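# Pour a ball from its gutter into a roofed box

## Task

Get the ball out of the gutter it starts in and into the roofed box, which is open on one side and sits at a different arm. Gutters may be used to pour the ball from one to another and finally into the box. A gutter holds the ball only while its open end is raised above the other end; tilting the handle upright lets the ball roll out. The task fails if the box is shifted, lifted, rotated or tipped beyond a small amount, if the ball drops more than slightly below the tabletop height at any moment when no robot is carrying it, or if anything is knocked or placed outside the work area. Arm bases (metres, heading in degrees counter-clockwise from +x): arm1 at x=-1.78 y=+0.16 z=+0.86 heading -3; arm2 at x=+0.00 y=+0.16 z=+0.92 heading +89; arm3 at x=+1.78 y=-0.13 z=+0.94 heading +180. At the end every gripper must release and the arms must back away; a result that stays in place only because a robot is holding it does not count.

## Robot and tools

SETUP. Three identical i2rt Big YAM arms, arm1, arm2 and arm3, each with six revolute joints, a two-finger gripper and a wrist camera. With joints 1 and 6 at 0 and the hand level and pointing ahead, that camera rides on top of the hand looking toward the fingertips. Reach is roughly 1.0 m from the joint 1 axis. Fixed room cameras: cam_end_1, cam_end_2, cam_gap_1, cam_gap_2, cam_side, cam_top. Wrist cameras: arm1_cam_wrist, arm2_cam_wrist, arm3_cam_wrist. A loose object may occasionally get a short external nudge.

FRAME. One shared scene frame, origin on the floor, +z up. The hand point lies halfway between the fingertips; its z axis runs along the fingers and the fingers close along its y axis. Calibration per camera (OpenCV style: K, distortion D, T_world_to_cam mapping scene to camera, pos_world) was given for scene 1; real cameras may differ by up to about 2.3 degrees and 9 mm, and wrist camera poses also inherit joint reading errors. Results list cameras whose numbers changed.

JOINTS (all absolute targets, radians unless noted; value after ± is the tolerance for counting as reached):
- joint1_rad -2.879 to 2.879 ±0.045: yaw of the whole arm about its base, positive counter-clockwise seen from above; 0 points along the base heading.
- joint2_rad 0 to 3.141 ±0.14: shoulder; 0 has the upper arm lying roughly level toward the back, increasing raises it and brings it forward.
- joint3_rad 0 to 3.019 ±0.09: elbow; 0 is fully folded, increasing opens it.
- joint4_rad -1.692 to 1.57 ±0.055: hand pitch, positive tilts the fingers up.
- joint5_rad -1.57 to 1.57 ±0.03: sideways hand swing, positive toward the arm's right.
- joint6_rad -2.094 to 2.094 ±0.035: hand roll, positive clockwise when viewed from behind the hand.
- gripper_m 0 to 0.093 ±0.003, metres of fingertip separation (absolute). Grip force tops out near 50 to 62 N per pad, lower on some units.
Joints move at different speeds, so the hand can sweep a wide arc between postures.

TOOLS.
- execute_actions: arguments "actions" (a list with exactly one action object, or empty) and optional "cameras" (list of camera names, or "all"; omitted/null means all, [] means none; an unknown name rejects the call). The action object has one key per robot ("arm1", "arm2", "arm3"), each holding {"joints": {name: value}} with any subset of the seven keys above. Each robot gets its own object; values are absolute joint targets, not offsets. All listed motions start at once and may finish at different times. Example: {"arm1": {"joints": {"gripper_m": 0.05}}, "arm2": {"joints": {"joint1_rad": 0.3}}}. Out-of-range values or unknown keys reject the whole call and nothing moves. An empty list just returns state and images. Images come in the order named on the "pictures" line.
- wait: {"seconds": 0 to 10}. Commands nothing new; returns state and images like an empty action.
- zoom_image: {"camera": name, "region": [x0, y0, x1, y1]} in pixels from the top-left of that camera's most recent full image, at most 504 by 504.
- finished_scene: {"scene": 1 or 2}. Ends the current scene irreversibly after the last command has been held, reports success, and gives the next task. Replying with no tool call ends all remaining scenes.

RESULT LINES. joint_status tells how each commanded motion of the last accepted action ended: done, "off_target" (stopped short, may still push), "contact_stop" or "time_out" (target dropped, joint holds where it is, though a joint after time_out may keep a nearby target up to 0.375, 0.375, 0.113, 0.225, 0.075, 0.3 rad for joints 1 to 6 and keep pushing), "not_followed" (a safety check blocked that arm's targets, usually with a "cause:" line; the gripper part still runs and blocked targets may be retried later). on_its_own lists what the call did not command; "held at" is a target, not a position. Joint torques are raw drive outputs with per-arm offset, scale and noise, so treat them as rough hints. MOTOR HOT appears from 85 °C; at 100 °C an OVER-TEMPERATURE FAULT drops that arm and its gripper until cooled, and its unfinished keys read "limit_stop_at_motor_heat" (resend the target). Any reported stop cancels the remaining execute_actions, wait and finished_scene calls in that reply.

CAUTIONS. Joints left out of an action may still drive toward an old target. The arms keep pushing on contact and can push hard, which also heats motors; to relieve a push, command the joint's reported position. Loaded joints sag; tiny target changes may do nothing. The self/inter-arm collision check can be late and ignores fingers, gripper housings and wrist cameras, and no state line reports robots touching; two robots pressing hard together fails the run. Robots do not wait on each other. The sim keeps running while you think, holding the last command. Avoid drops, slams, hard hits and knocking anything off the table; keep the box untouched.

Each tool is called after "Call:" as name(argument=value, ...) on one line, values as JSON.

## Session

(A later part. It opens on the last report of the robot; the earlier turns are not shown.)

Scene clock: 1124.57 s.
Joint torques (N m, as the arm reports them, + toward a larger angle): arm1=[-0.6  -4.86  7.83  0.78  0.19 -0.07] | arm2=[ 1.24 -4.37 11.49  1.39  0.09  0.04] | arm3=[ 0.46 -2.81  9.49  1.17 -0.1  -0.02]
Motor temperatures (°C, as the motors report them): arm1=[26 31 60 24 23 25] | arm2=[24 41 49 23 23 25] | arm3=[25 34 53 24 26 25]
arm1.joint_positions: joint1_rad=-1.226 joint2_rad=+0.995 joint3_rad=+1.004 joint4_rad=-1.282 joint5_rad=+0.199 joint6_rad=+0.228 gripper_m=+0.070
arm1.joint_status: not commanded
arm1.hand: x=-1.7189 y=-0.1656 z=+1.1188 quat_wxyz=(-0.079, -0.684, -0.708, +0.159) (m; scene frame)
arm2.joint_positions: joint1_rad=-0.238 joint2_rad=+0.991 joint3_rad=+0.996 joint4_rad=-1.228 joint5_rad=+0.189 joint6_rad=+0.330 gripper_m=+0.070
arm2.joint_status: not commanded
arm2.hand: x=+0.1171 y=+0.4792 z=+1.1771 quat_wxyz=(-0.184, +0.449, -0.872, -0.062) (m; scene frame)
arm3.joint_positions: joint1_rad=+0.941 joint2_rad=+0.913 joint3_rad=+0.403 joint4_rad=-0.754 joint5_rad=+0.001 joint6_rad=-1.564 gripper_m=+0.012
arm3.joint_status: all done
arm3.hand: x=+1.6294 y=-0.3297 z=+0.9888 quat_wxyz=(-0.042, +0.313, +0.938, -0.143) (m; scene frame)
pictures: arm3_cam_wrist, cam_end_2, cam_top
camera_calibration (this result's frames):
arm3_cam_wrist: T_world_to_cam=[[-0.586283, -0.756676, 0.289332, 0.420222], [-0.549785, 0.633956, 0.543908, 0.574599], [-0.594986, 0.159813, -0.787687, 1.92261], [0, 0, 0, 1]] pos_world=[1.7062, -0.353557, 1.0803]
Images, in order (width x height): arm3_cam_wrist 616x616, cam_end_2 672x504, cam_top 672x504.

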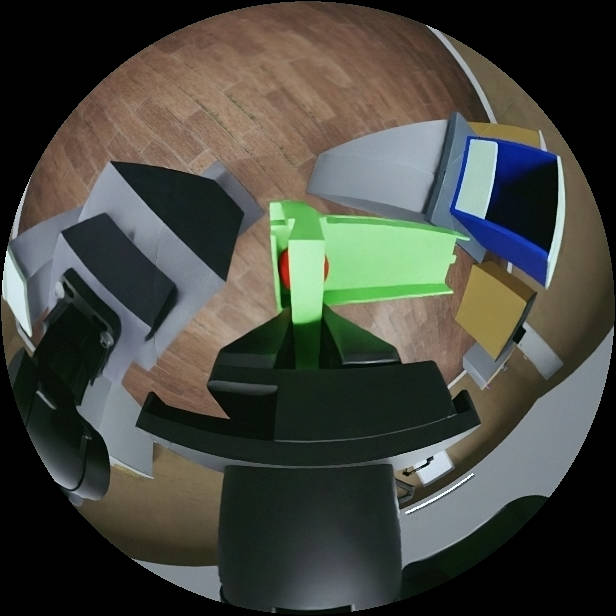

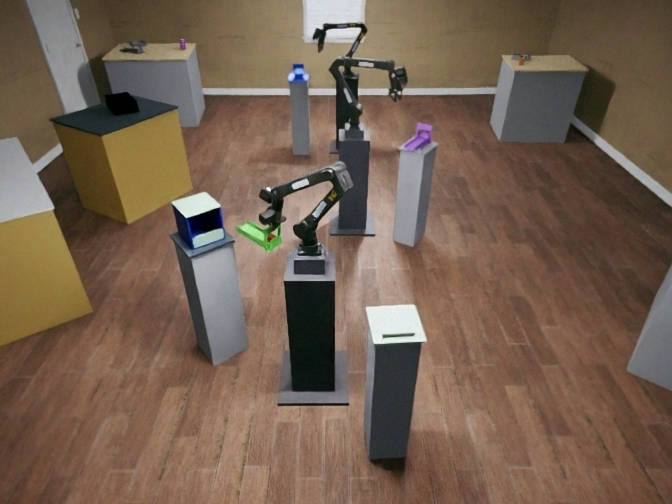

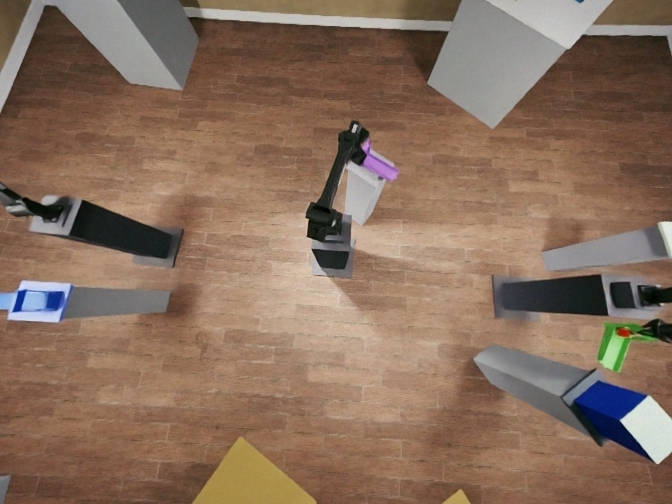

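Call:
execute_actions(actions=[{"arm3":{"joints":{"joint1_rad":0.8,"joint3_rad":0.665,"joint4_rad":-0.85}}}], cameras=[])

Call:
execute_actions(actions=[{"arm3":{"joints":{"joint4_rad":-1.03}}}], cameras=[])

Call:
execute_actions(actions=[{"arm3":{"joints":{"joint1_rad":1.19}}}], cameras=["cam_end_2","arm3_cam_wrist","cam_top"])

Call:
zoom_image(camera="cam_end_2", region=[150, 150, 330, 280])

Scene clock: 1231.77 s.
Joint torques (N m, as the arm reports them, + toward a larger angle): arm1=[-0.61 -4.86  7.87  0.81  0.19 -0.07] | arm2=[ 1.2  -4.42 11.49  1.39  0.09  0.04] | arm3=[-0.29 -5.02 10.6   0.71 -0.13 -0.03]
Motor temperatures (°C, as the motors report them): arm1=[26 28 55 24 23 25] | arm2=[24 37 48 23 23 25] | arm3=[25 31 52 24 26 25]
arm1.joint_positions: joint1_rad=-1.226 joint2_rad=+0.995 joint3_rad=+1.004 joint4_rad=-1.282 joint5_rad=+0.199 joint6_rad=+0.228 gripper_m=+0.070
arm1.joint_status: not commanded
arm1.hand: x=-1.7189 y=-0.1656 z=+1.1188 quat_wxyz=(-0.079, -0.684, -0.708, +0.159) (m; scene frame)
arm2.joint_positions: joint1_rad=-0.238 joint2_rad=+0.991 joint3_rad=+0.996 joint4_rad=-1.228 joint5_rad=+0.189 joint6_rad=+0.330 gripper_m=+0.070
arm2.joint_status: not commanded
arm2.hand: x=+0.1171 y=+0.4792 z=+1.1771 quat_wxyz=(-0.184, +0.449, -0.872, -0.062) (m; scene frame)
arm3.joint_positions: joint1_rad=+0.807 joint2_rad=+0.912 joint3_rad=+0.627 joint4_rad=-0.851 joint5_rad=+0.000 joint6_rad=-1.564 gripper_m=+0.012
arm3.joint_status: all done
arm3.hand: x=+1.5595 y=-0.3525 z=+1.0779 quat_wxyz=(-0.075, +0.371, +0.904, -0.197) (m; scene frame)
pictures: none
No camera images: the call's "cameras" was empty. Leave "cameras" out to get every camera's image.

Scene clock: 1232.63 s.
Joint torques (N m, as the arm reports them, + toward a larger angle): arm1=[-0.56 -4.92  7.83  0.8   0.18 -0.06] | arm2=[ 1.21 -4.44 11.5   1.38  0.09  0.04] | arm3=[-0.68 -4.79 10.64  0.46 -0.06  0.02]
Motor temperatures (°C, as the motors report them): arm1=[26 28 55 24 23 25] | arm2=[24 36 48 23 23 25] | arm3=[25 31 52 24 26 25]
arm1.joint_positions: joint1_rad=-1.226 joint2_rad=+0.995 joint3_rad=+1.004 joint4_rad=-1.282 joint5_rad=+0.199 joint6_rad=+0.228 gripper_m=+0.070
arm1.joint_status: not commanded
arm1.hand: x=-1.7189 y=-0.1656 z=+1.1188 quat_wxyz=(-0.079, -0.684, -0.708, +0.159) (m; scene frame)
arm2.joint_positions: joint1_rad=-0.238 joint2_rad=+0.991 joint3_rad=+0.996 joint4_rad=-1.228 joint5_rad=+0.189 joint6_rad=+0.330 gripper_m=+0.070
arm2.joint_status: not commanded
arm2.hand: x=+0.1171 y=+0.4792 z=+1.1771 quat_wxyz=(-0.184, +0.449, -0.872, -0.062) (m; scene frame)
arm3.joint_positions: joint1_rad=+0.807 joint2_rad=+0.912 joint3_rad=+0.627 joint4_rad=-1.025 joint5_rad=+0.000 joint6_rad=-1.564 gripper_m=+0.012
arm3.joint_status: all done
arm3.hand: x=+1.5877 y=-0.3236 z=+1.0638 quat_wxyz=(-0.043, +0.376, +0.918, -0.117) (m; scene frame)
pictures: none
No camera images: the call's "cameras" was empty. Leave "cameras" out to get every camera's image.

Scene clock: 1233.67 s.
Joint torques (N m, as the arm reports them, + toward a larger angle): arm1=[-0.54 -4.82  7.86  0.78  0.19 -0.07] | arm2=[ 1.13 -4.36 11.51  1.38  0.09  0.04] | arm3=[ 0.76 -4.9  10.65  0.4  -0.06 -0.01]
Motor temperatures (°C, as the motors report them): arm1=[26 28 55 24 23 25] | arm2=[24 36 48 23 23 25] | arm3=[25 31 52 24 26 25]
arm1.joint_positions: joint1_rad=-1.226 joint2_rad=+0.995 joint3_rad=+1.004 joint4_rad=-1.282 joint5_rad=+0.199 joint6_rad=+0.228 gripper_m=+0.070
arm1.joint_status: not commanded
arm1.hand: x=-1.7189 y=-0.1656 z=+1.1188 quat_wxyz=(-0.079, -0.684, -0.708, +0.159) (m; scene frame)
arm2.joint_positions: joint1_rad=-0.238 joint2_rad=+0.991 joint3_rad=+0.996 joint4_rad=-1.228 joint5_rad=+0.189 joint6_rad=+0.330 gripper_m=+0.070
arm2.joint_status: not commanded
arm2.hand: x=+0.1171 y=+0.4792 z=+1.1771 quat_wxyz=(-0.184, +0.449, -0.872, -0.062) (m; scene frame)
arm3.joint_positions: joint1_rad=+1.182 joint2_rad=+0.912 joint3_rad=+0.627 joint4_rad=-1.025 joint5_rad=+0.000 joint6_rad=-1.564 gripper_m=+0.012
arm3.joint_status: all done
arm3.hand: x=+1.6728 y=-0.3799 z=+1.0648 quat_wxyz=(-0.019, +0.198, +0.972, -0.125) (m; scene frame)
pictures: arm3_cam_wrist, cam_end_2, cam_top
camera_calibration (this result's frames):
arm3_cam_wrist: T_world_to_cam=[[-0.393304, -0.885767, 0.246432, 0.0595119], [-0.695989, 0.461973, 0.549709, 0.762027], [-0.600759, 0.0446886, -0.79818, 1.99335], [0, 0, 0, 1]] pos_world=[1.75129, -0.388402, 1.15749]
Images, in order (width x height): arm3_cam_wrist 616x616, cam_end_2 672x504, cam_top 672x504.

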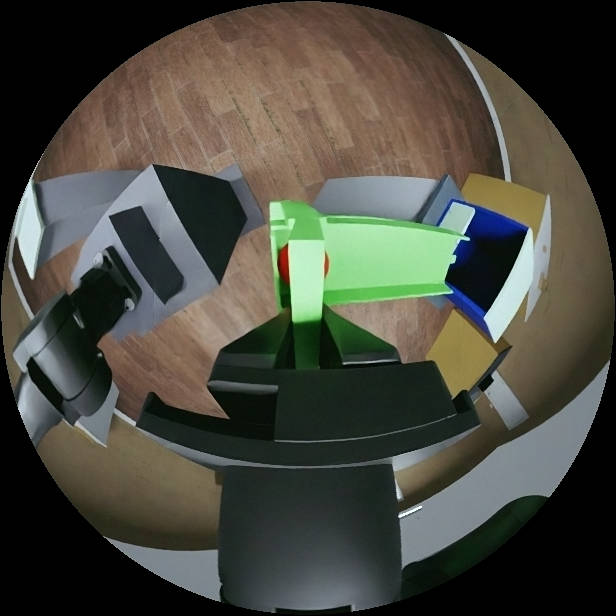

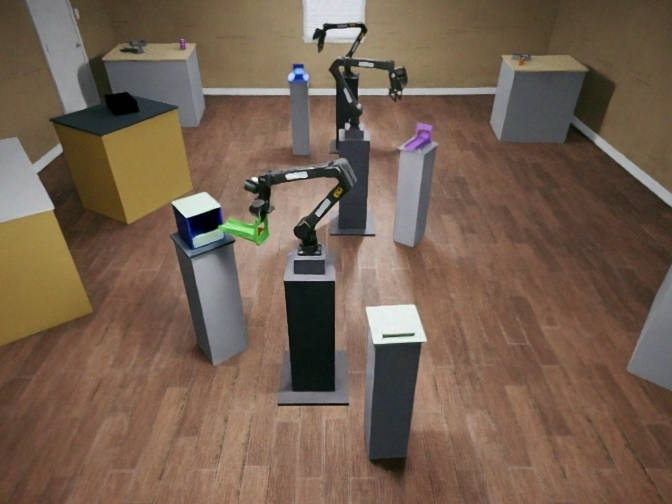

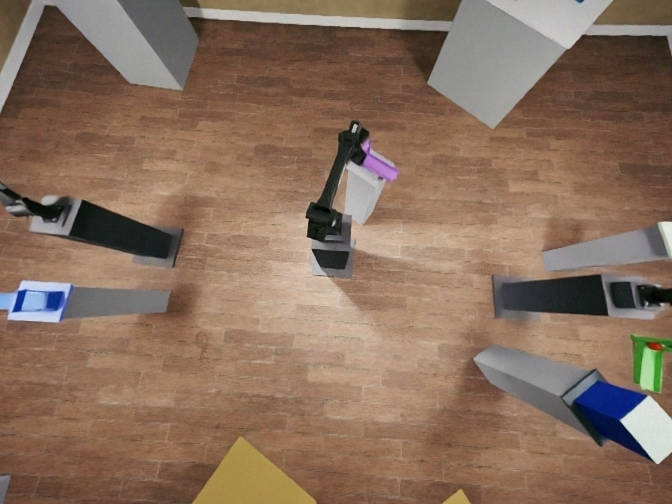

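Region (150, 150, 330, 280) of cam_end_2's 672x504 image, scaled by 2.800, with more detail than that image has.

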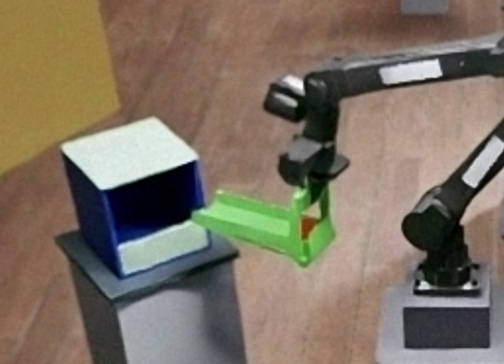

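Call:
zoom_image(camera="arm3_cam_wrist", region=[400, 180, 560, 350])

Region (400, 180, 560, 350) of arm3_cam_wrist's 616x616 image, scaled by 2.965, with more detail than that image has; it fills the left 474 columns of this view, and the rest is white.

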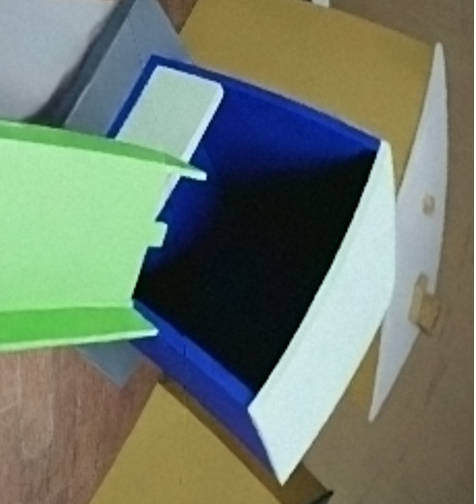

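Call:
execute_actions(actions=[{"arm3":{"joints":{"joint2_rad":0.99,"joint3_rad":0.72,"joint4_rad":-0.99}}}], cameras=[])

Call:
execute_actions(actions=[{"arm3":{"joints":{"joint2_rad":1.08,"joint3_rad":0.785,"joint4_rad":-0.96}}}], cameras=["cam_end_2","arm3_cam_wrist"])

Call:
zoom_image(camera="arm3_cam_wrist", region=[400, 180, 560, 350])

Scene clock: 1284.93 s.
Joint torques (N m, as the arm reports them, + toward a larger angle): arm1=[-0.62 -4.94  7.86  0.81  0.18 -0.07] | arm2=[ 1.17 -4.42 11.5   1.4   0.1   0.04] | arm3=[ 0.75 -4.86 12.33  0.98 -0.07  0.02]
Motor temperatures (°C, as the motors report them): arm1=[26 27 54 24 23 25] | arm2=[24 35 48 23 23 25] | arm3=[25 30 55 24 26 25]
arm1.joint_positions: joint1_rad=-1.226 joint2_rad=+0.995 joint3_rad=+1.004 joint4_rad=-1.282 joint5_rad=+0.199 joint6_rad=+0.228 gripper_m=+0.070
arm1.joint_status: not commanded
arm1.hand: x=-1.7189 y=-0.1656 z=+1.1188 quat_wxyz=(-0.079, -0.684, -0.708, +0.159) (m; scene frame)
arm2.joint_positions: joint1_rad=-0.238 joint2_rad=+0.991 joint3_rad=+0.996 joint4_rad=-1.228 joint5_rad=+0.189 joint6_rad=+0.330 gripper_m=+0.070
arm2.joint_status: not commanded
arm2.hand: x=+0.1171 y=+0.4792 z=+1.1771 quat_wxyz=(-0.184, +0.449, -0.872, -0.062) (m; scene frame)
arm3.joint_positions: joint1_rad=+1.182 joint2_rad=+0.997 joint3_rad=+0.657 joint4_rad=-1.005 joint5_rad=+0.000 joint6_rad=-1.564 gripper_m=+0.012
arm3.joint_status: all done
arm3.hand: x=+1.6672 y=-0.3936 z=+1.0567 quat_wxyz=(-0.016, +0.199, +0.974, -0.108) (m; scene frame)
pictures: none
No camera images: the call's "cameras" was empty. Leave "cameras" out to get every camera's image.

Scene clock: 1285.87 s.
Joint torques (N m, as the arm reports them, + toward a larger angle): arm1=[-0.5  -4.85  7.84  0.76  0.19 -0.07] | arm2=[ 1.12 -4.4  11.49  1.38  0.1   0.04] | arm3=[ 0.73 -6.37 11.54  0.9  -0.09  0.05]
Motor temperatures (°C, as the motors report them): arm1=[26 27 54 24 23 25] | arm2=[24 35 48 23 23 25] | arm3=[25 30 55 24 26 25]
arm1.joint_positions: joint1_rad=-1.226 joint2_rad=+0.995 joint3_rad=+1.004 joint4_rad=-1.282 joint5_rad=+0.199 joint6_rad=+0.228 gripper_m=+0.070
arm1.joint_status: not commanded
arm1.hand: x=-1.7189 y=-0.1656 z=+1.1188 quat_wxyz=(-0.079, -0.684, -0.708, +0.159) (m; scene frame)
arm2.joint_positions: joint1_rad=-0.238 joint2_rad=+0.991 joint3_rad=+0.996 joint4_rad=-1.228 joint5_rad=+0.189 joint6_rad=+0.330 gripper_m=+0.070
arm2.joint_status: not commanded
arm2.hand: x=+0.1171 y=+0.4792 z=+1.1771 quat_wxyz=(-0.184, +0.449, -0.872, -0.062) (m; scene frame)
arm3.joint_positions: joint1_rad=+1.182 joint2_rad=+1.084 joint3_rad=+0.730 joint4_rad=-0.972 joint5_rad=+0.000 joint6_rad=-1.564 gripper_m=+0.012
arm3.joint_status: all done
arm3.hand: x=+1.6539 y=-0.4252 z=+1.0639 quat_wxyz=(-0.018, +0.198, +0.973, -0.118) (m; scene frame)
pictures: arm3_cam_wrist, cam_end_2
camera_calibration (this result's frames):
arm3_cam_wrist: T_world_to_cam=[[-0.394588, -0.889283, 0.231249, 0.0288857], [-0.699379, 0.4539, 0.552126, 0.769897], [-0.59596, 0.0561312, -0.80105, 1.98336], [0, 0, 0, 1]] pos_world=[1.73185, -0.435097, 1.15701]
Images, in order (width x height): arm3_cam_wrist 616x616, cam_end_2 672x504.

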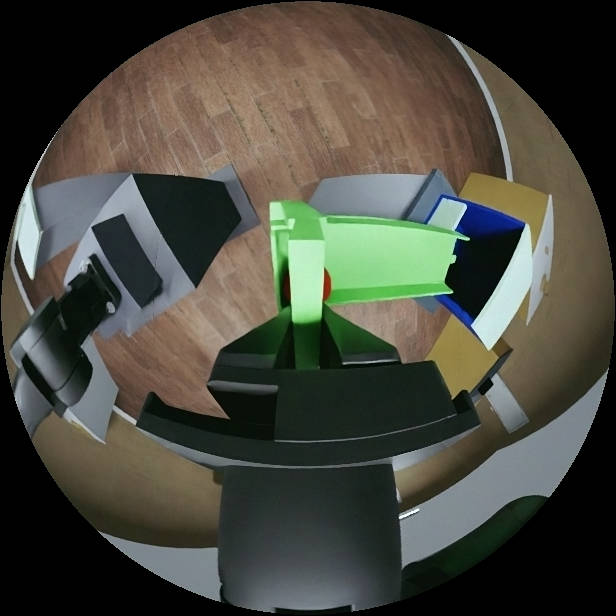

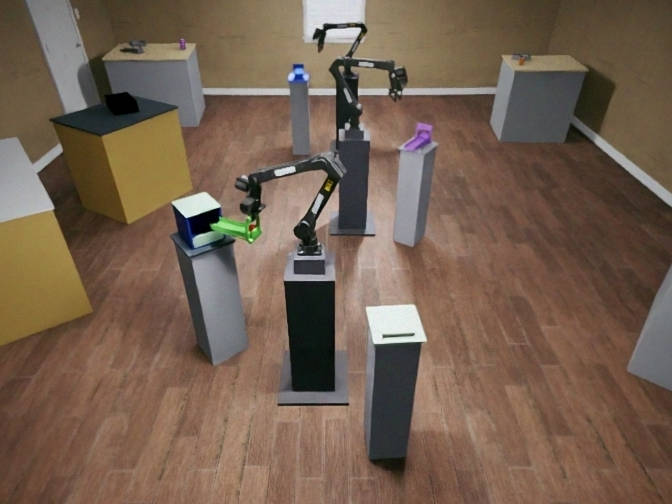

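Region (400, 180, 560, 350) of arm3_cam_wrist's 616x616 image, scaled by 2.965, with more detail than that image has; it fills the left 474 columns of this view, and the rest is white.

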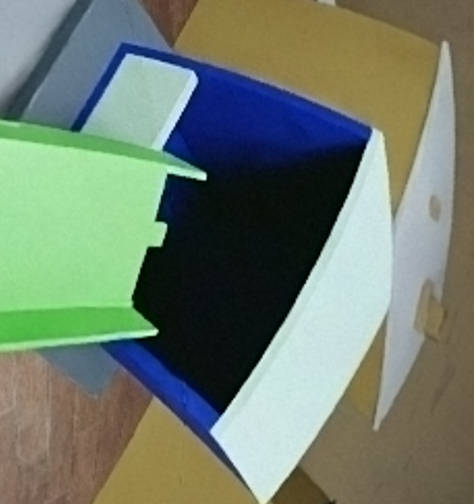

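Call:
execute_actions(actions=[{"arm3":{"joints":{"joint2_rad":1.185,"joint3_rad":0.878,"joint4_rad":-0.955}}}], cameras=[])

Call:
execute_actions(actions=[{"arm3":{"joints":{"joint2_rad":1.285,"joint3_rad":0.97,"joint4_rad":-0.95}}}], cameras=["cam_end_2","arm3_cam_wrist"])

Call:
zoom_image(camera="cam_end_2", region=[150, 150, 330, 280])

Scene clock: 1293.57 s.
Joint torques (N m, as the arm reports them, + toward a larger angle): arm1=[-0.5  -4.9   7.85  0.78  0.19 -0.07] | arm2=[ 1.13 -4.44 11.51  1.39  0.09  0.04] | arm3=[ 1.15 -8.97 11.55  0.78 -0.17  0.01]
Motor temperatures (°C, as the motors report them): arm1=[26 27 54 24 23 25] | arm2=[24 35 48 23 23 25] | arm3=[25 30 56 24 26 25]
arm1.joint_positions: joint1_rad=-1.226 joint2_rad=+0.995 joint3_rad=+1.004 joint4_rad=-1.282 joint5_rad=+0.199 joint6_rad=+0.228 gripper_m=+0.070
arm1.joint_status: not commanded
arm1.hand: x=-1.7189 y=-0.1656 z=+1.1188 quat_wxyz=(-0.079, -0.684, -0.708, +0.159) (m; scene frame)
arm2.joint_positions: joint1_rad=-0.238 joint2_rad=+0.991 joint3_rad=+0.996 joint4_rad=-1.228 joint5_rad=+0.189 joint6_rad=+0.330 gripper_m=+0.070
arm2.joint_status: not commanded
arm2.hand: x=+0.1171 y=+0.4792 z=+1.1771 quat_wxyz=(-0.184, +0.449, -0.872, -0.062) (m; scene frame)
arm3.joint_positions: joint1_rad=+1.182 joint2_rad=+1.192 joint3_rad=+0.822 joint4_rad=-0.966 joint5_rad=+0.000 joint6_rad=-1.564 gripper_m=+0.012
arm3.joint_status: all done
arm3.hand: x=+1.6402 y=-0.4582 z=+1.0680 quat_wxyz=(-0.017, +0.199, +0.973, -0.113) (m; scene frame)
pictures: none
No camera images: the call's "cameras" was empty. Leave "cameras" out to get every camera's image.

Scene clock: 1294.37 s.
Joint torques (N m, as the arm reports them, + toward a larger angle): arm1=[-0.51 -4.78  7.85  0.8   0.18 -0.06] | arm2=[ 1.16 -4.44 11.51  1.39  0.09  0.05] | arm3=[ 0.51 -9.96 11.65  0.72 -0.09  0.02]
Motor temperatures (°C, as the motors report them): arm1=[26 27 53 24 23 25] | arm2=[24 35 48 23 23 25] | arm3=[25 30 56 24 26 25]
arm1.joint_positions: joint1_rad=-1.226 joint2_rad=+0.995 joint3_rad=+1.004 joint4_rad=-1.282 joint5_rad=+0.199 joint6_rad=+0.228 gripper_m=+0.070
arm1.joint_status: not commanded
arm1.hand: x=-1.7189 y=-0.1656 z=+1.1188 quat_wxyz=(-0.079, -0.684, -0.708, +0.159) (m; scene frame)
arm2.joint_positions: joint1_rad=-0.238 joint2_rad=+0.991 joint3_rad=+0.996 joint4_rad=-1.228 joint5_rad=+0.189 joint6_rad=+0.330 gripper_m=+0.070
arm2.joint_status: not commanded
arm2.hand: x=+0.1171 y=+0.4792 z=+1.1771 quat_wxyz=(-0.184, +0.449, -0.872, -0.062) (m; scene frame)
arm3.joint_positions: joint1_rad=+1.182 joint2_rad=+1.292 joint3_rad=+0.915 joint4_rad=-0.960 joint5_rad=+0.000 joint6_rad=-1.564 gripper_m=+0.012
arm3.joint_status: all done
arm3.hand: x=+1.6261 y=-0.4919 z=+1.0707 quat_wxyz=(-0.017, +0.199, +0.974, -0.112) (m; scene frame)
pictures: arm3_cam_wrist, cam_end_2
camera_calibration (this result's frames):
arm3_cam_wrist: T_world_to_cam=[[-0.395497, -0.891796, 0.219732, -0.0303504], [-0.701951, 0.447772, 0.553863, 0.776249], [-0.592322, 0.0648103, -0.80309, 1.97648], [0, 0, 0, 1]] pos_world=[1.7036, -0.502745, 1.16403]
Images, in order (width x height): arm3_cam_wrist 616x616, cam_end_2 672x504.

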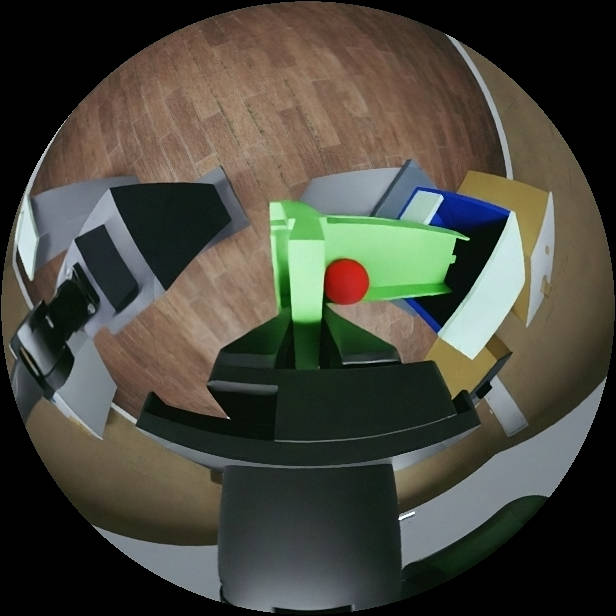

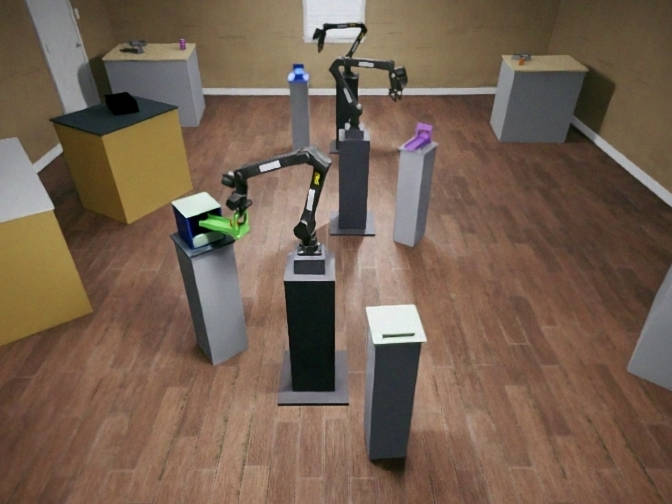

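Region (150, 150, 330, 280) of cam_end_2's 672x504 image, scaled by 2.800, with more detail than that image has.

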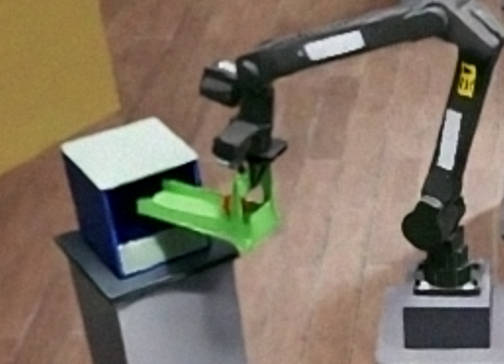

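Call:
execute_actions(actions=[{"arm3":{"joints":{"joint2_rad":1.39,"joint3_rad":1.088,"joint4_rad":-0.98}}}], cameras=["cam_end_2","arm3_cam_wrist"])

Call:
zoom_image(camera="cam_end_2", region=[150, 150, 330, 280])

Scene clock: 1298.93 s.
Joint torques (N m, as the arm reports them, + toward a larger angle): arm1=[-0.55 -4.78  7.86  0.77  0.18 -0.07] | arm2=[ 1.14 -4.49 11.5   1.38  0.1   0.04] | arm3=[  0.93 -13.44  11.69   0.2   -0.12  -0.04]
Motor temperatures (°C, as the motors report them): arm1=[26 27 53 24 23 25] | arm2=[24 35 48 23 23 25] | arm3=[25 30 57 24 26 25]
arm1.joint_positions: joint1_rad=-1.226 joint2_rad=+0.995 joint3_rad=+1.004 joint4_rad=-1.282 joint5_rad=+0.199 joint6_rad=+0.228 gripper_m=+0.070
arm1.joint_status: not commanded
arm1.hand: x=-1.7189 y=-0.1656 z=+1.1188 quat_wxyz=(-0.079, -0.684, -0.708, +0.159) (m; scene frame)
arm2.joint_positions: joint1_rad=-0.238 joint2_rad=+0.991 joint3_rad=+0.996 joint4_rad=-1.228 joint5_rad=+0.189 joint6_rad=+0.330 gripper_m=+0.070
arm2.joint_status: not commanded
arm2.hand: x=+0.1171 y=+0.4792 z=+1.1771 quat_wxyz=(-0.184, +0.449, -0.872, -0.062) (m; scene frame)
arm3.joint_positions: joint1_rad=+1.182 joint2_rad=+1.399 joint3_rad=+1.031 joint4_rad=-0.980 joint5_rad=+0.000 joint6_rad=-1.564 gripper_m=+0.012
arm3.joint_status: all done
arm3.hand: x=+1.6106 y=-0.5289 z=+1.0754 quat_wxyz=(-0.016, +0.199, +0.974, -0.107) (m; scene frame)
pictures: arm3_cam_wrist, cam_end_2
camera_calibration (this result's frames):
arm3_cam_wrist: T_world_to_cam=[[-0.396193, -0.893731, 0.210421, -0.0604373], [-0.704031, 0.442817, 0.555206, 0.77866], [-0.589383, 0.0718257, -0.804655, 1.97413], [0, 0, 0, 1]] pos_world=[1.68778, -0.540612, 1.1689]
Images, in order (width x height): arm3_cam_wrist 616x616, cam_end_2 672x504.

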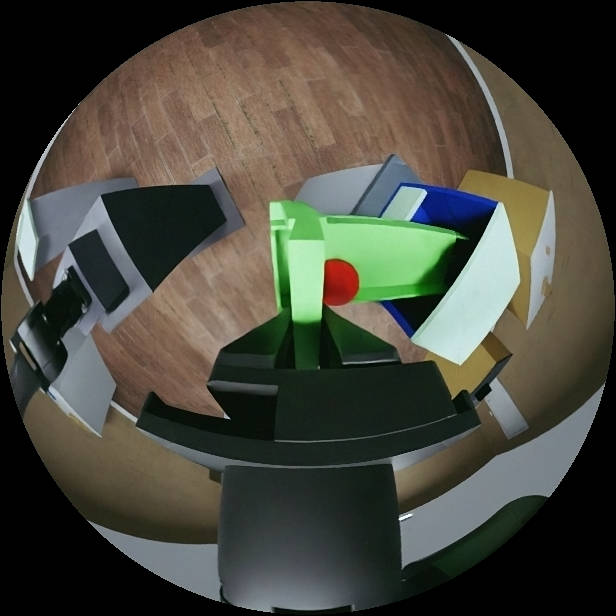

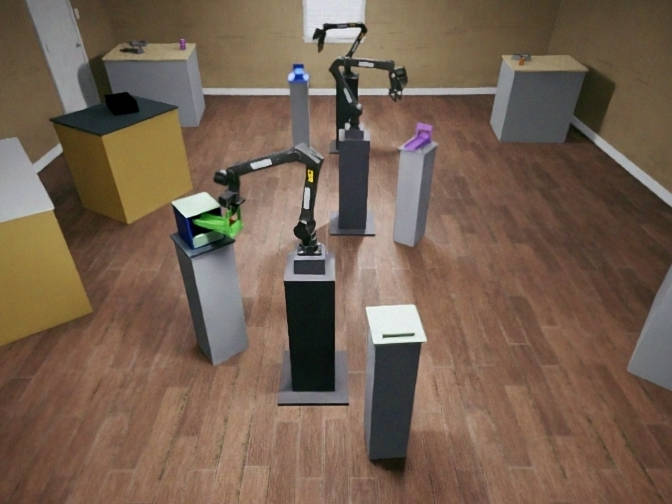

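Region (150, 150, 330, 280) of cam_end_2's 672x504 image, scaled by 2.800, with more detail than that image has.

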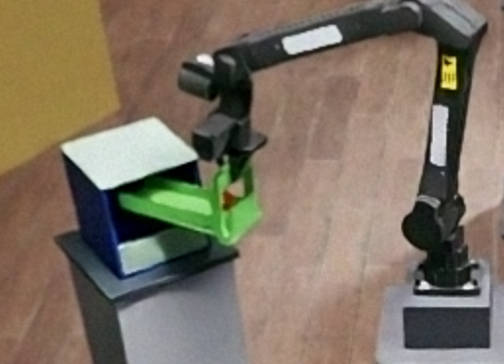

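Call:
execute_actions(actions=[{"arm3":{"joints":{"joint2_rad":1.48,"joint3_rad":1.195,"joint4_rad":-1.02}}}], cameras=["arm3_cam_wrist"])

Call:
execute_actions(actions=[{"arm3":{"joints":{"joint4_rad":-1.15}}}], cameras=["cam_end_2","arm3_cam_wrist"])

Call:
zoom_image(camera="cam_end_2", region=[150, 150, 330, 280])

Scene clock: 1313.57 s.
Joint torques (N m, as the arm reports them, + toward a larger angle): arm1=[-0.6  -4.86  7.82  0.79  0.18 -0.07] | arm2=[ 1.22 -4.42 11.5   1.38  0.09  0.04] | arm3=[  0.98 -13.47  11.76   0.33  -0.06   0.01]
Motor temperatures (°C, as the motors report them): arm1=[26 27 53 24 23 25] | arm2=[24 35 48 23 23 25] | arm3=[25 31 58 24 26 25]
arm1.joint_positions: joint1_rad=-1.226 joint2_rad=+0.995 joint3_rad=+1.004 joint4_rad=-1.282 joint5_rad=+0.199 joint6_rad=+0.228 gripper_m=+0.070
arm1.joint_status: not commanded
arm1.hand: x=-1.7189 y=-0.1656 z=+1.1188 quat_wxyz=(-0.079, -0.684, -0.708, +0.159) (m; scene frame)
arm2.joint_positions: joint1_rad=-0.238 joint2_rad=+0.991 joint3_rad=+0.996 joint4_rad=-1.228 joint5_rad=+0.189 joint6_rad=+0.330 gripper_m=+0.070
arm2.joint_status: not commanded
arm2.hand: x=+0.1171 y=+0.4792 z=+1.1771 quat_wxyz=(-0.184, +0.449, -0.872, -0.062) (m; scene frame)
arm3.joint_positions: joint1_rad=+1.182 joint2_rad=+1.488 joint3_rad=+1.136 joint4_rad=-1.017 joint5_rad=+0.000 joint6_rad=-1.564 gripper_m=+0.012
arm3.joint_status: all done
arm3.hand: x=+1.5986 y=-0.5576 z=+1.0781 quat_wxyz=(-0.014, +0.199, +0.975, -0.097) (m; scene frame)
pictures: arm3_cam_wrist
camera_calibration (this result's frames):
arm3_cam_wrist: T_world_to_cam=[[-0.397649, -0.897835, 0.189123, -0.068385], [-0.708787, 0.431475, 0.558077, 0.77963], [-0.582663, 0.0878712, -0.80795, 1.97305], [0, 0, 0, 1]] pos_world=[1.67502, -0.571164, 1.17196]
Images, in order (width x height): arm3_cam_wrist 616x616.

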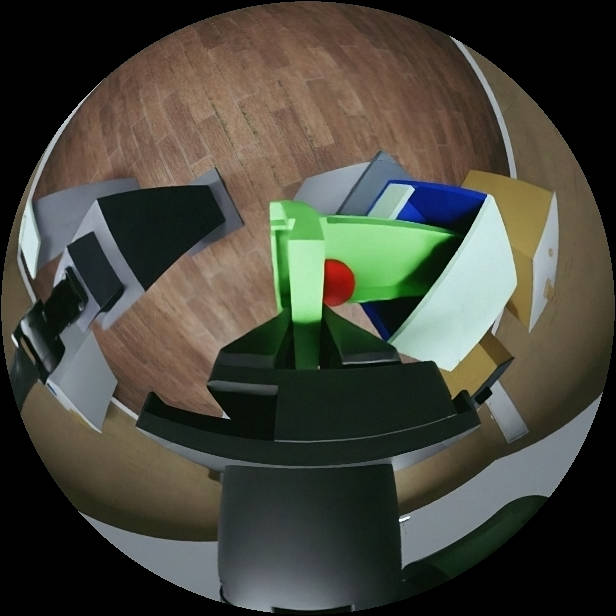

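Scene clock: 1314.37 s.
Joint torques (N m, as the arm reports them, + toward a larger angle): arm1=[-0.56 -4.86  7.84  0.8   0.18 -0.06] | arm2=[ 1.15 -4.5  11.48  1.39  0.09  0.04] | arm3=[  0.43 -13.88  11.64   0.02  -0.1   -0.06]
Motor temperatures (°C, as the motors report them): arm1=[26 27 53 24 23 25] | arm2=[24 35 48 23 23 25] | arm3=[25 31 58 24 26 25]
arm1.joint_positions: joint1_rad=-1.226 joint2_rad=+0.995 joint3_rad=+1.004 joint4_rad=-1.282 joint5_rad=+0.199 joint6_rad=+0.228 gripper_m=+0.070
arm1.joint_status: not commanded
arm1.hand: x=-1.7189 y=-0.1656 z=+1.1188 quat_wxyz=(-0.079, -0.684, -0.708, +0.159) (m; scene frame)
arm2.joint_positions: joint1_rad=-0.238 joint2_rad=+0.991 joint3_rad=+0.996 joint4_rad=-1.228 joint5_rad=+0.189 joint6_rad=+0.330 gripper_m=+0.070
arm2.joint_status: not commanded
arm2.hand: x=+0.1171 y=+0.4792 z=+1.1771 quat_wxyz=(-0.184, +0.449, -0.872, -0.062) (m; scene frame)
arm3.joint_positions: joint1_rad=+1.182 joint2_rad=+1.488 joint3_rad=+1.136 joint4_rad=-1.144 joint5_rad=+0.000 joint6_rad=-1.564 gripper_m=+0.012
arm3.joint_status: all done
arm3.hand: x=+1.6105 y=-0.5292 z=+1.0740 quat_wxyz=(-0.001, +0.199, +0.979, -0.035) (m; scene frame)
pictures: arm3_cam_wrist, cam_end_2
camera_calibration (this result's frames):
arm3_cam_wrist: T_world_to_cam=[[-0.402547, -0.91316, 0.0639931, 0.0967519], [-0.736735, 0.364678, 0.569414, 0.775543], [-0.543302, 0.18207, -0.819557, 1.97311], [0, 0, 0, 1]] pos_world=[1.68231, -0.553718, 1.16928]
Images, in order (width x height): arm3_cam_wrist 616x616, cam_end_2 672x504.

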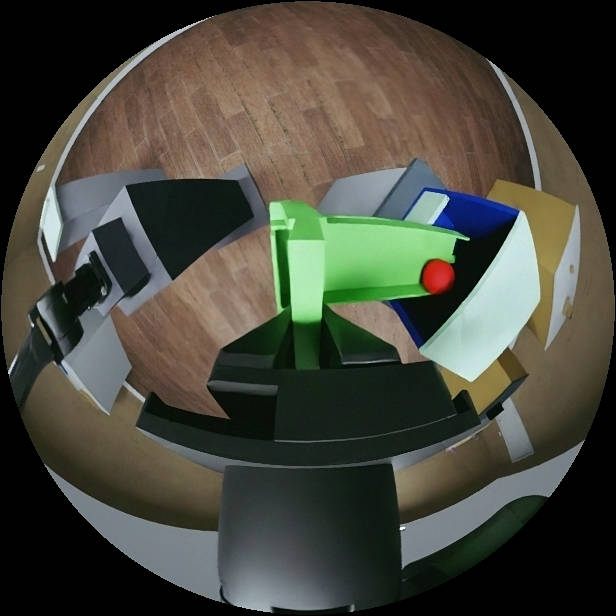

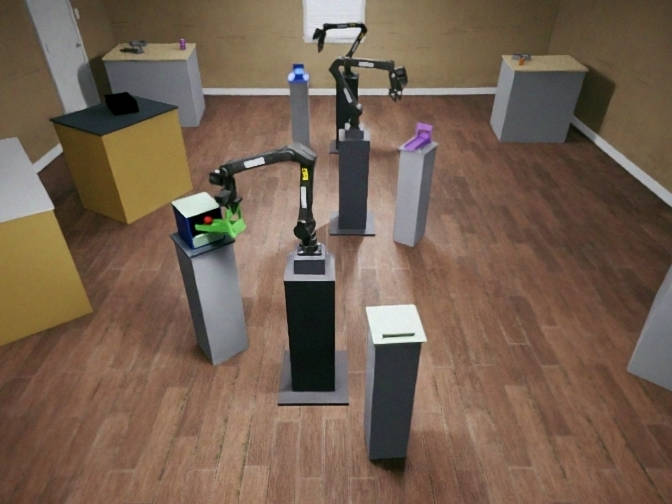

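Region (150, 150, 330, 280) of cam_end_2's 672x504 image, scaled by 2.800, with more detail than that image has.

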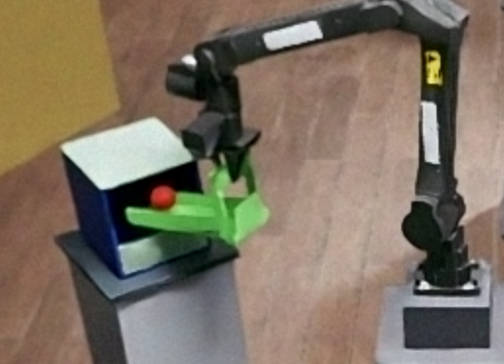

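Call:
execute_actions(actions=[], cameras=["cam_end_2","arm3_cam_wrist"])

Call:
zoom_image(camera="cam_end_2", region=[150, 150, 330, 280])

Scene clock: 1319.13 s.
Joint torques (N m, as the arm reports them, + toward a larger angle): arm1=[-0.58 -4.88  7.88  0.78  0.19 -0.07] | arm2=[ 1.15 -4.38 11.5   1.41  0.09  0.04] | arm3=[  0.67 -13.77  11.68   0.22  -0.13  -0.03]
Motor temperatures (°C, as the motors report them): arm1=[26 27 53 24 23 25] | arm2=[24 35 48 23 23 25] | arm3=[25 31 58 24 26 25]
arm1.joint_positions: joint1_rad=-1.226 joint2_rad=+0.995 joint3_rad=+1.004 joint4_rad=-1.282 joint5_rad=+0.199 joint6_rad=+0.228 gripper_m=+0.070
arm1.joint_status: not commanded
arm1.hand: x=-1.7189 y=-0.1656 z=+1.1188 quat_wxyz=(-0.079, -0.684, -0.708, +0.159) (m; scene frame)
arm2.joint_positions: joint1_rad=-0.238 joint2_rad=+0.991 joint3_rad=+0.996 joint4_rad=-1.228 joint5_rad=+0.189 joint6_rad=+0.330 gripper_m=+0.070
arm2.joint_status: not commanded
arm2.hand: x=+0.1171 y=+0.4792 z=+1.1771 quat_wxyz=(-0.184, +0.449, -0.872, -0.062) (m; scene frame)
arm3.joint_positions: joint1_rad=+1.182 joint2_rad=+1.488 joint3_rad=+1.136 joint4_rad=-1.144 joint5_rad=+0.000 joint6_rad=-1.564 gripper_m=+0.012
arm3.joint_status: all done
arm3.hand: x=+1.6106 y=-0.5291 z=+1.0740 quat_wxyz=(-0.001, +0.199, +0.979, -0.034) (m; scene frame)
pictures: arm3_cam_wrist, cam_end_2
camera_calibration (this result's frames):
arm3_cam_wrist: T_world_to_cam=[[-0.402558, -0.913208, 0.0632319, 0.0977492], [-0.736905, 0.364271, 0.569454, 0.775555], [-0.543064, 0.182643, -0.819587, 1.97306], [0, 0, 0, 1]] pos_world=[1.68236, -0.553612, 1.16927]
Images, in order (width x height): arm3_cam_wrist 616x616, cam_end_2 672x504.

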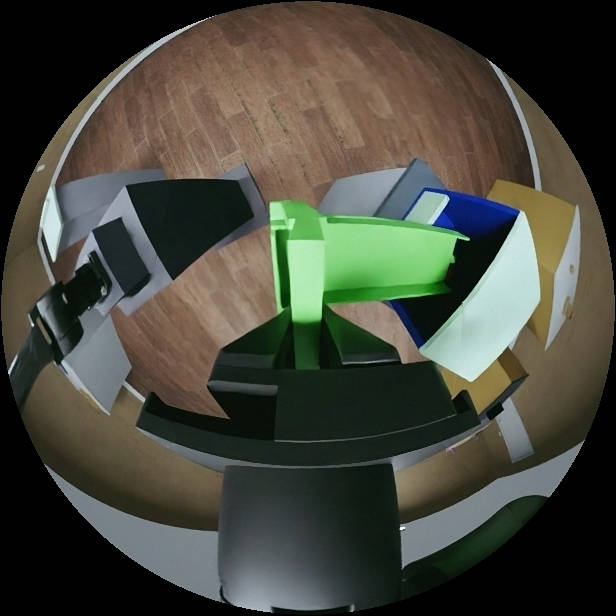

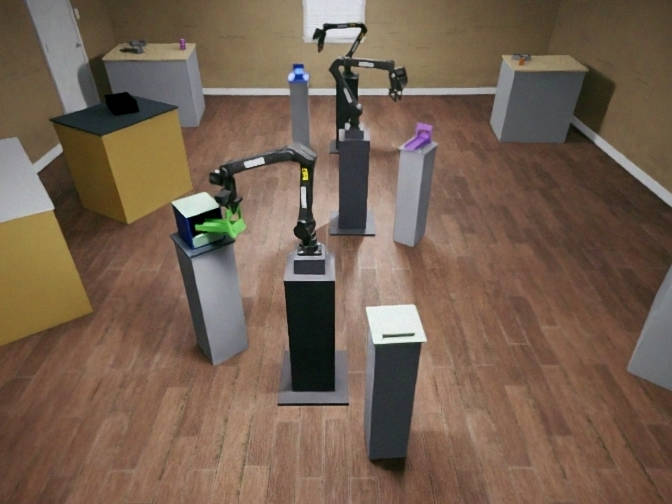

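Region (150, 150, 330, 280) of cam_end_2's 672x504 image, scaled by 2.800, with more detail than that image has.

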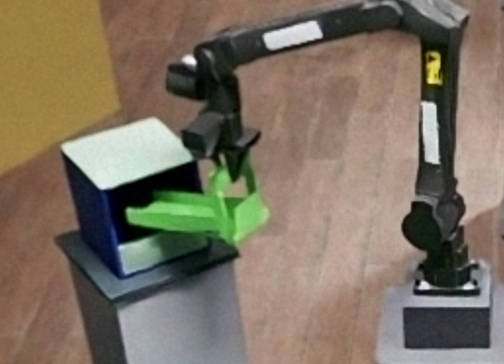

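Call:
execute_actions(actions=[{"arm3":{"joints":{"joint2_rad":1.39,"joint3_rad":1.05,"joint4_rad":-1.04}}}], cameras=[])

Call:
execute_actions(actions=[{"arm3":{"joints":{"joint2_rad":1.27,"joint3_rad":0.93,"joint4_rad":-1.0}}}], cameras=[])

Call:
execute_actions(actions=[{"arm3":{"joints":{"joint2_rad":1.07,"joint3_rad":0.75,"joint4_rad":-0.98}}}], cameras=["cam_end_2","arm3_cam_wrist"])

Scene clock: 1333.53 s.
Joint torques (N m, as the arm reports them, + toward a larger angle): arm1=[-0.58 -4.8   7.81  0.78  0.18 -0.06] | arm2=[ 1.11 -4.36 11.5   1.39  0.09  0.04] | arm3=[  0.7  -12.9    8.1    0.84  -0.05   0.  ]
Motor temperatures (°C, as the motors report them): arm1=[26 27 53 24 23 25] | arm2=[24 34 48 23 23 25] | arm3=[25 31 58 24 26 25]
arm1.joint_positions: joint1_rad=-1.226 joint2_rad=+0.995 joint3_rad=+1.004 joint4_rad=-1.282 joint5_rad=+0.199 joint6_rad=+0.228 gripper_m=+0.070
arm1.joint_status: not commanded
arm1.hand: x=-1.7189 y=-0.1656 z=+1.1188 quat_wxyz=(-0.079, -0.684, -0.708, +0.159) (m; scene frame)
arm2.joint_positions: joint1_rad=-0.238 joint2_rad=+0.991 joint3_rad=+0.996 joint4_rad=-1.228 joint5_rad=+0.189 joint6_rad=+0.330 gripper_m=+0.070
arm2.joint_status: not commanded
arm2.hand: x=+0.1171 y=+0.4792 z=+1.1771 quat_wxyz=(-0.184, +0.449, -0.872, -0.062) (m; scene frame)
arm3.joint_positions: joint1_rad=+1.182 joint2_rad=+1.402 joint3_rad=+1.041 joint4_rad=-1.055 joint5_rad=+0.000 joint6_rad=-1.564 gripper_m=+0.012
arm3.joint_status: all done
arm3.hand: x=+1.6163 y=-0.5153 z=+1.0748 quat_wxyz=(-0.009, +0.199, +0.977, -0.074) (m; scene frame)
pictures: none
No camera images: the call's "cameras" was empty. Leave "cameras" out to get every camera's image.

Scene clock: 1334.43 s.
Joint torques (N m, as the arm reports them, + toward a larger angle): arm1=[-0.52 -4.76  7.86  0.8   0.18 -0.07] | arm2=[ 1.14 -4.37 11.51  1.38  0.09  0.04] | arm3=[  1.05 -10.96   8.62   1.19  -0.07   0.  ]
Motor temperatures (°C, as the motors report them): arm1=[26 27 53 24 23 25] | arm2=[24 34 48 23 23 25] | arm3=[25 31 57 24 26 25]
arm1.joint_positions: joint1_rad=-1.226 joint2_rad=+0.995 joint3_rad=+1.004 joint4_rad=-1.282 joint5_rad=+0.199 joint6_rad=+0.228 gripper_m=+0.070
arm1.joint_status: not commanded
arm1.hand: x=-1.7189 y=-0.1656 z=+1.1188 quat_wxyz=(-0.079, -0.684, -0.708, +0.159) (m; scene frame)
arm2.joint_positions: joint1_rad=-0.238 joint2_rad=+0.991 joint3_rad=+0.996 joint4_rad=-1.228 joint5_rad=+0.189 joint6_rad=+0.330 gripper_m=+0.070
arm2.joint_status: not commanded
arm2.hand: x=+0.1171 y=+0.4792 z=+1.1771 quat_wxyz=(-0.184, +0.449, -0.872, -0.062) (m; scene frame)
arm3.joint_positions: joint1_rad=+1.182 joint2_rad=+1.283 joint3_rad=+0.916 joint4_rad=-1.012 joint5_rad=+0.000 joint6_rad=-1.564 gripper_m=+0.012
arm3.joint_status: all done
arm3.hand: x=+1.6306 y=-0.4810 z=+1.0723 quat_wxyz=(-0.013, +0.199, +0.976, -0.092) (m; scene frame)
pictures: none
No camera images: the call's "cameras" was empty. Leave "cameras" out to get every camera's image.

Scene clock: 1335.53 s.
Joint torques (N m, as the arm reports them, + toward a larger angle): arm1=[-0.59 -4.83  7.86  0.79  0.19 -0.07] | arm2=[ 1.18 -4.43 11.49  1.38  0.09  0.04] | arm3=[ 0.84 -6.56  8.8   1.08 -0.08 -0.03]
Motor temperatures (°C, as the motors report them): arm1=[26 27 53 24 23 25] | arm2=[24 34 48 23 23 25] | arm3=[25 31 57 24 26 25]
arm1.joint_positions: joint1_rad=-1.226 joint2_rad=+0.995 joint3_rad=+1.004 joint4_rad=-1.282 joint5_rad=+0.199 joint6_rad=+0.228 gripper_m=+0.070
arm1.joint_status: not commanded
arm1.hand: x=-1.7189 y=-0.1656 z=+1.1188 quat_wxyz=(-0.079, -0.684, -0.708, +0.159) (m; scene frame)
arm2.joint_positions: joint1_rad=-0.238 joint2_rad=+0.991 joint3_rad=+0.996 joint4_rad=-1.228 joint5_rad=+0.189 joint6_rad=+0.330 gripper_m=+0.070
arm2.joint_status: not commanded
arm2.hand: x=+0.1171 y=+0.4792 z=+1.1771 quat_wxyz=(-0.184, +0.449, -0.872, -0.062) (m; scene frame)
arm3.joint_positions: joint1_rad=+1.182 joint2_rad=+1.076 joint3_rad=+0.736 joint4_rad=-0.988 joint5_rad=+0.000 joint6_rad=-1.564 gripper_m=+0.012
arm3.joint_status: all done
arm3.hand: x=+1.6545 y=-0.4237 z=+1.0682 quat_wxyz=(-0.018, +0.199, +0.973, -0.117) (m; scene frame)
pictures: arm3_cam_wrist, cam_end_2
camera_calibration (this result's frames):
arm3_cam_wrist: T_world_to_cam=[[-0.394708, -0.889614, 0.229765, 0.0311236], [-0.699711, 0.45311, 0.552355, 0.767254], [-0.595492, 0.0572498, -0.801319, 1.98699], [0, 0, 0, 1]] pos_world=[1.73238, -0.433717, 1.16127]
Images, in order (width x height): arm3_cam_wrist 616x616, cam_end_2 672x504.

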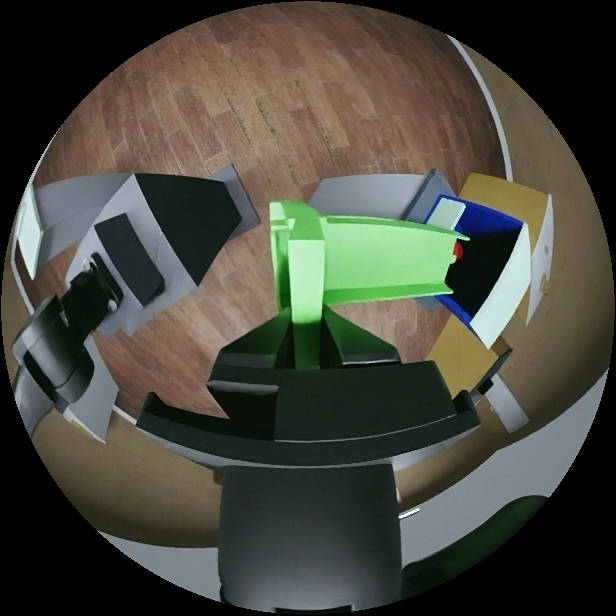

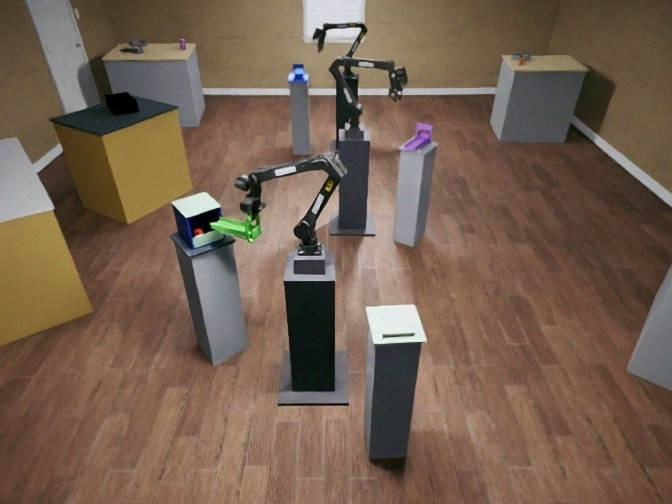

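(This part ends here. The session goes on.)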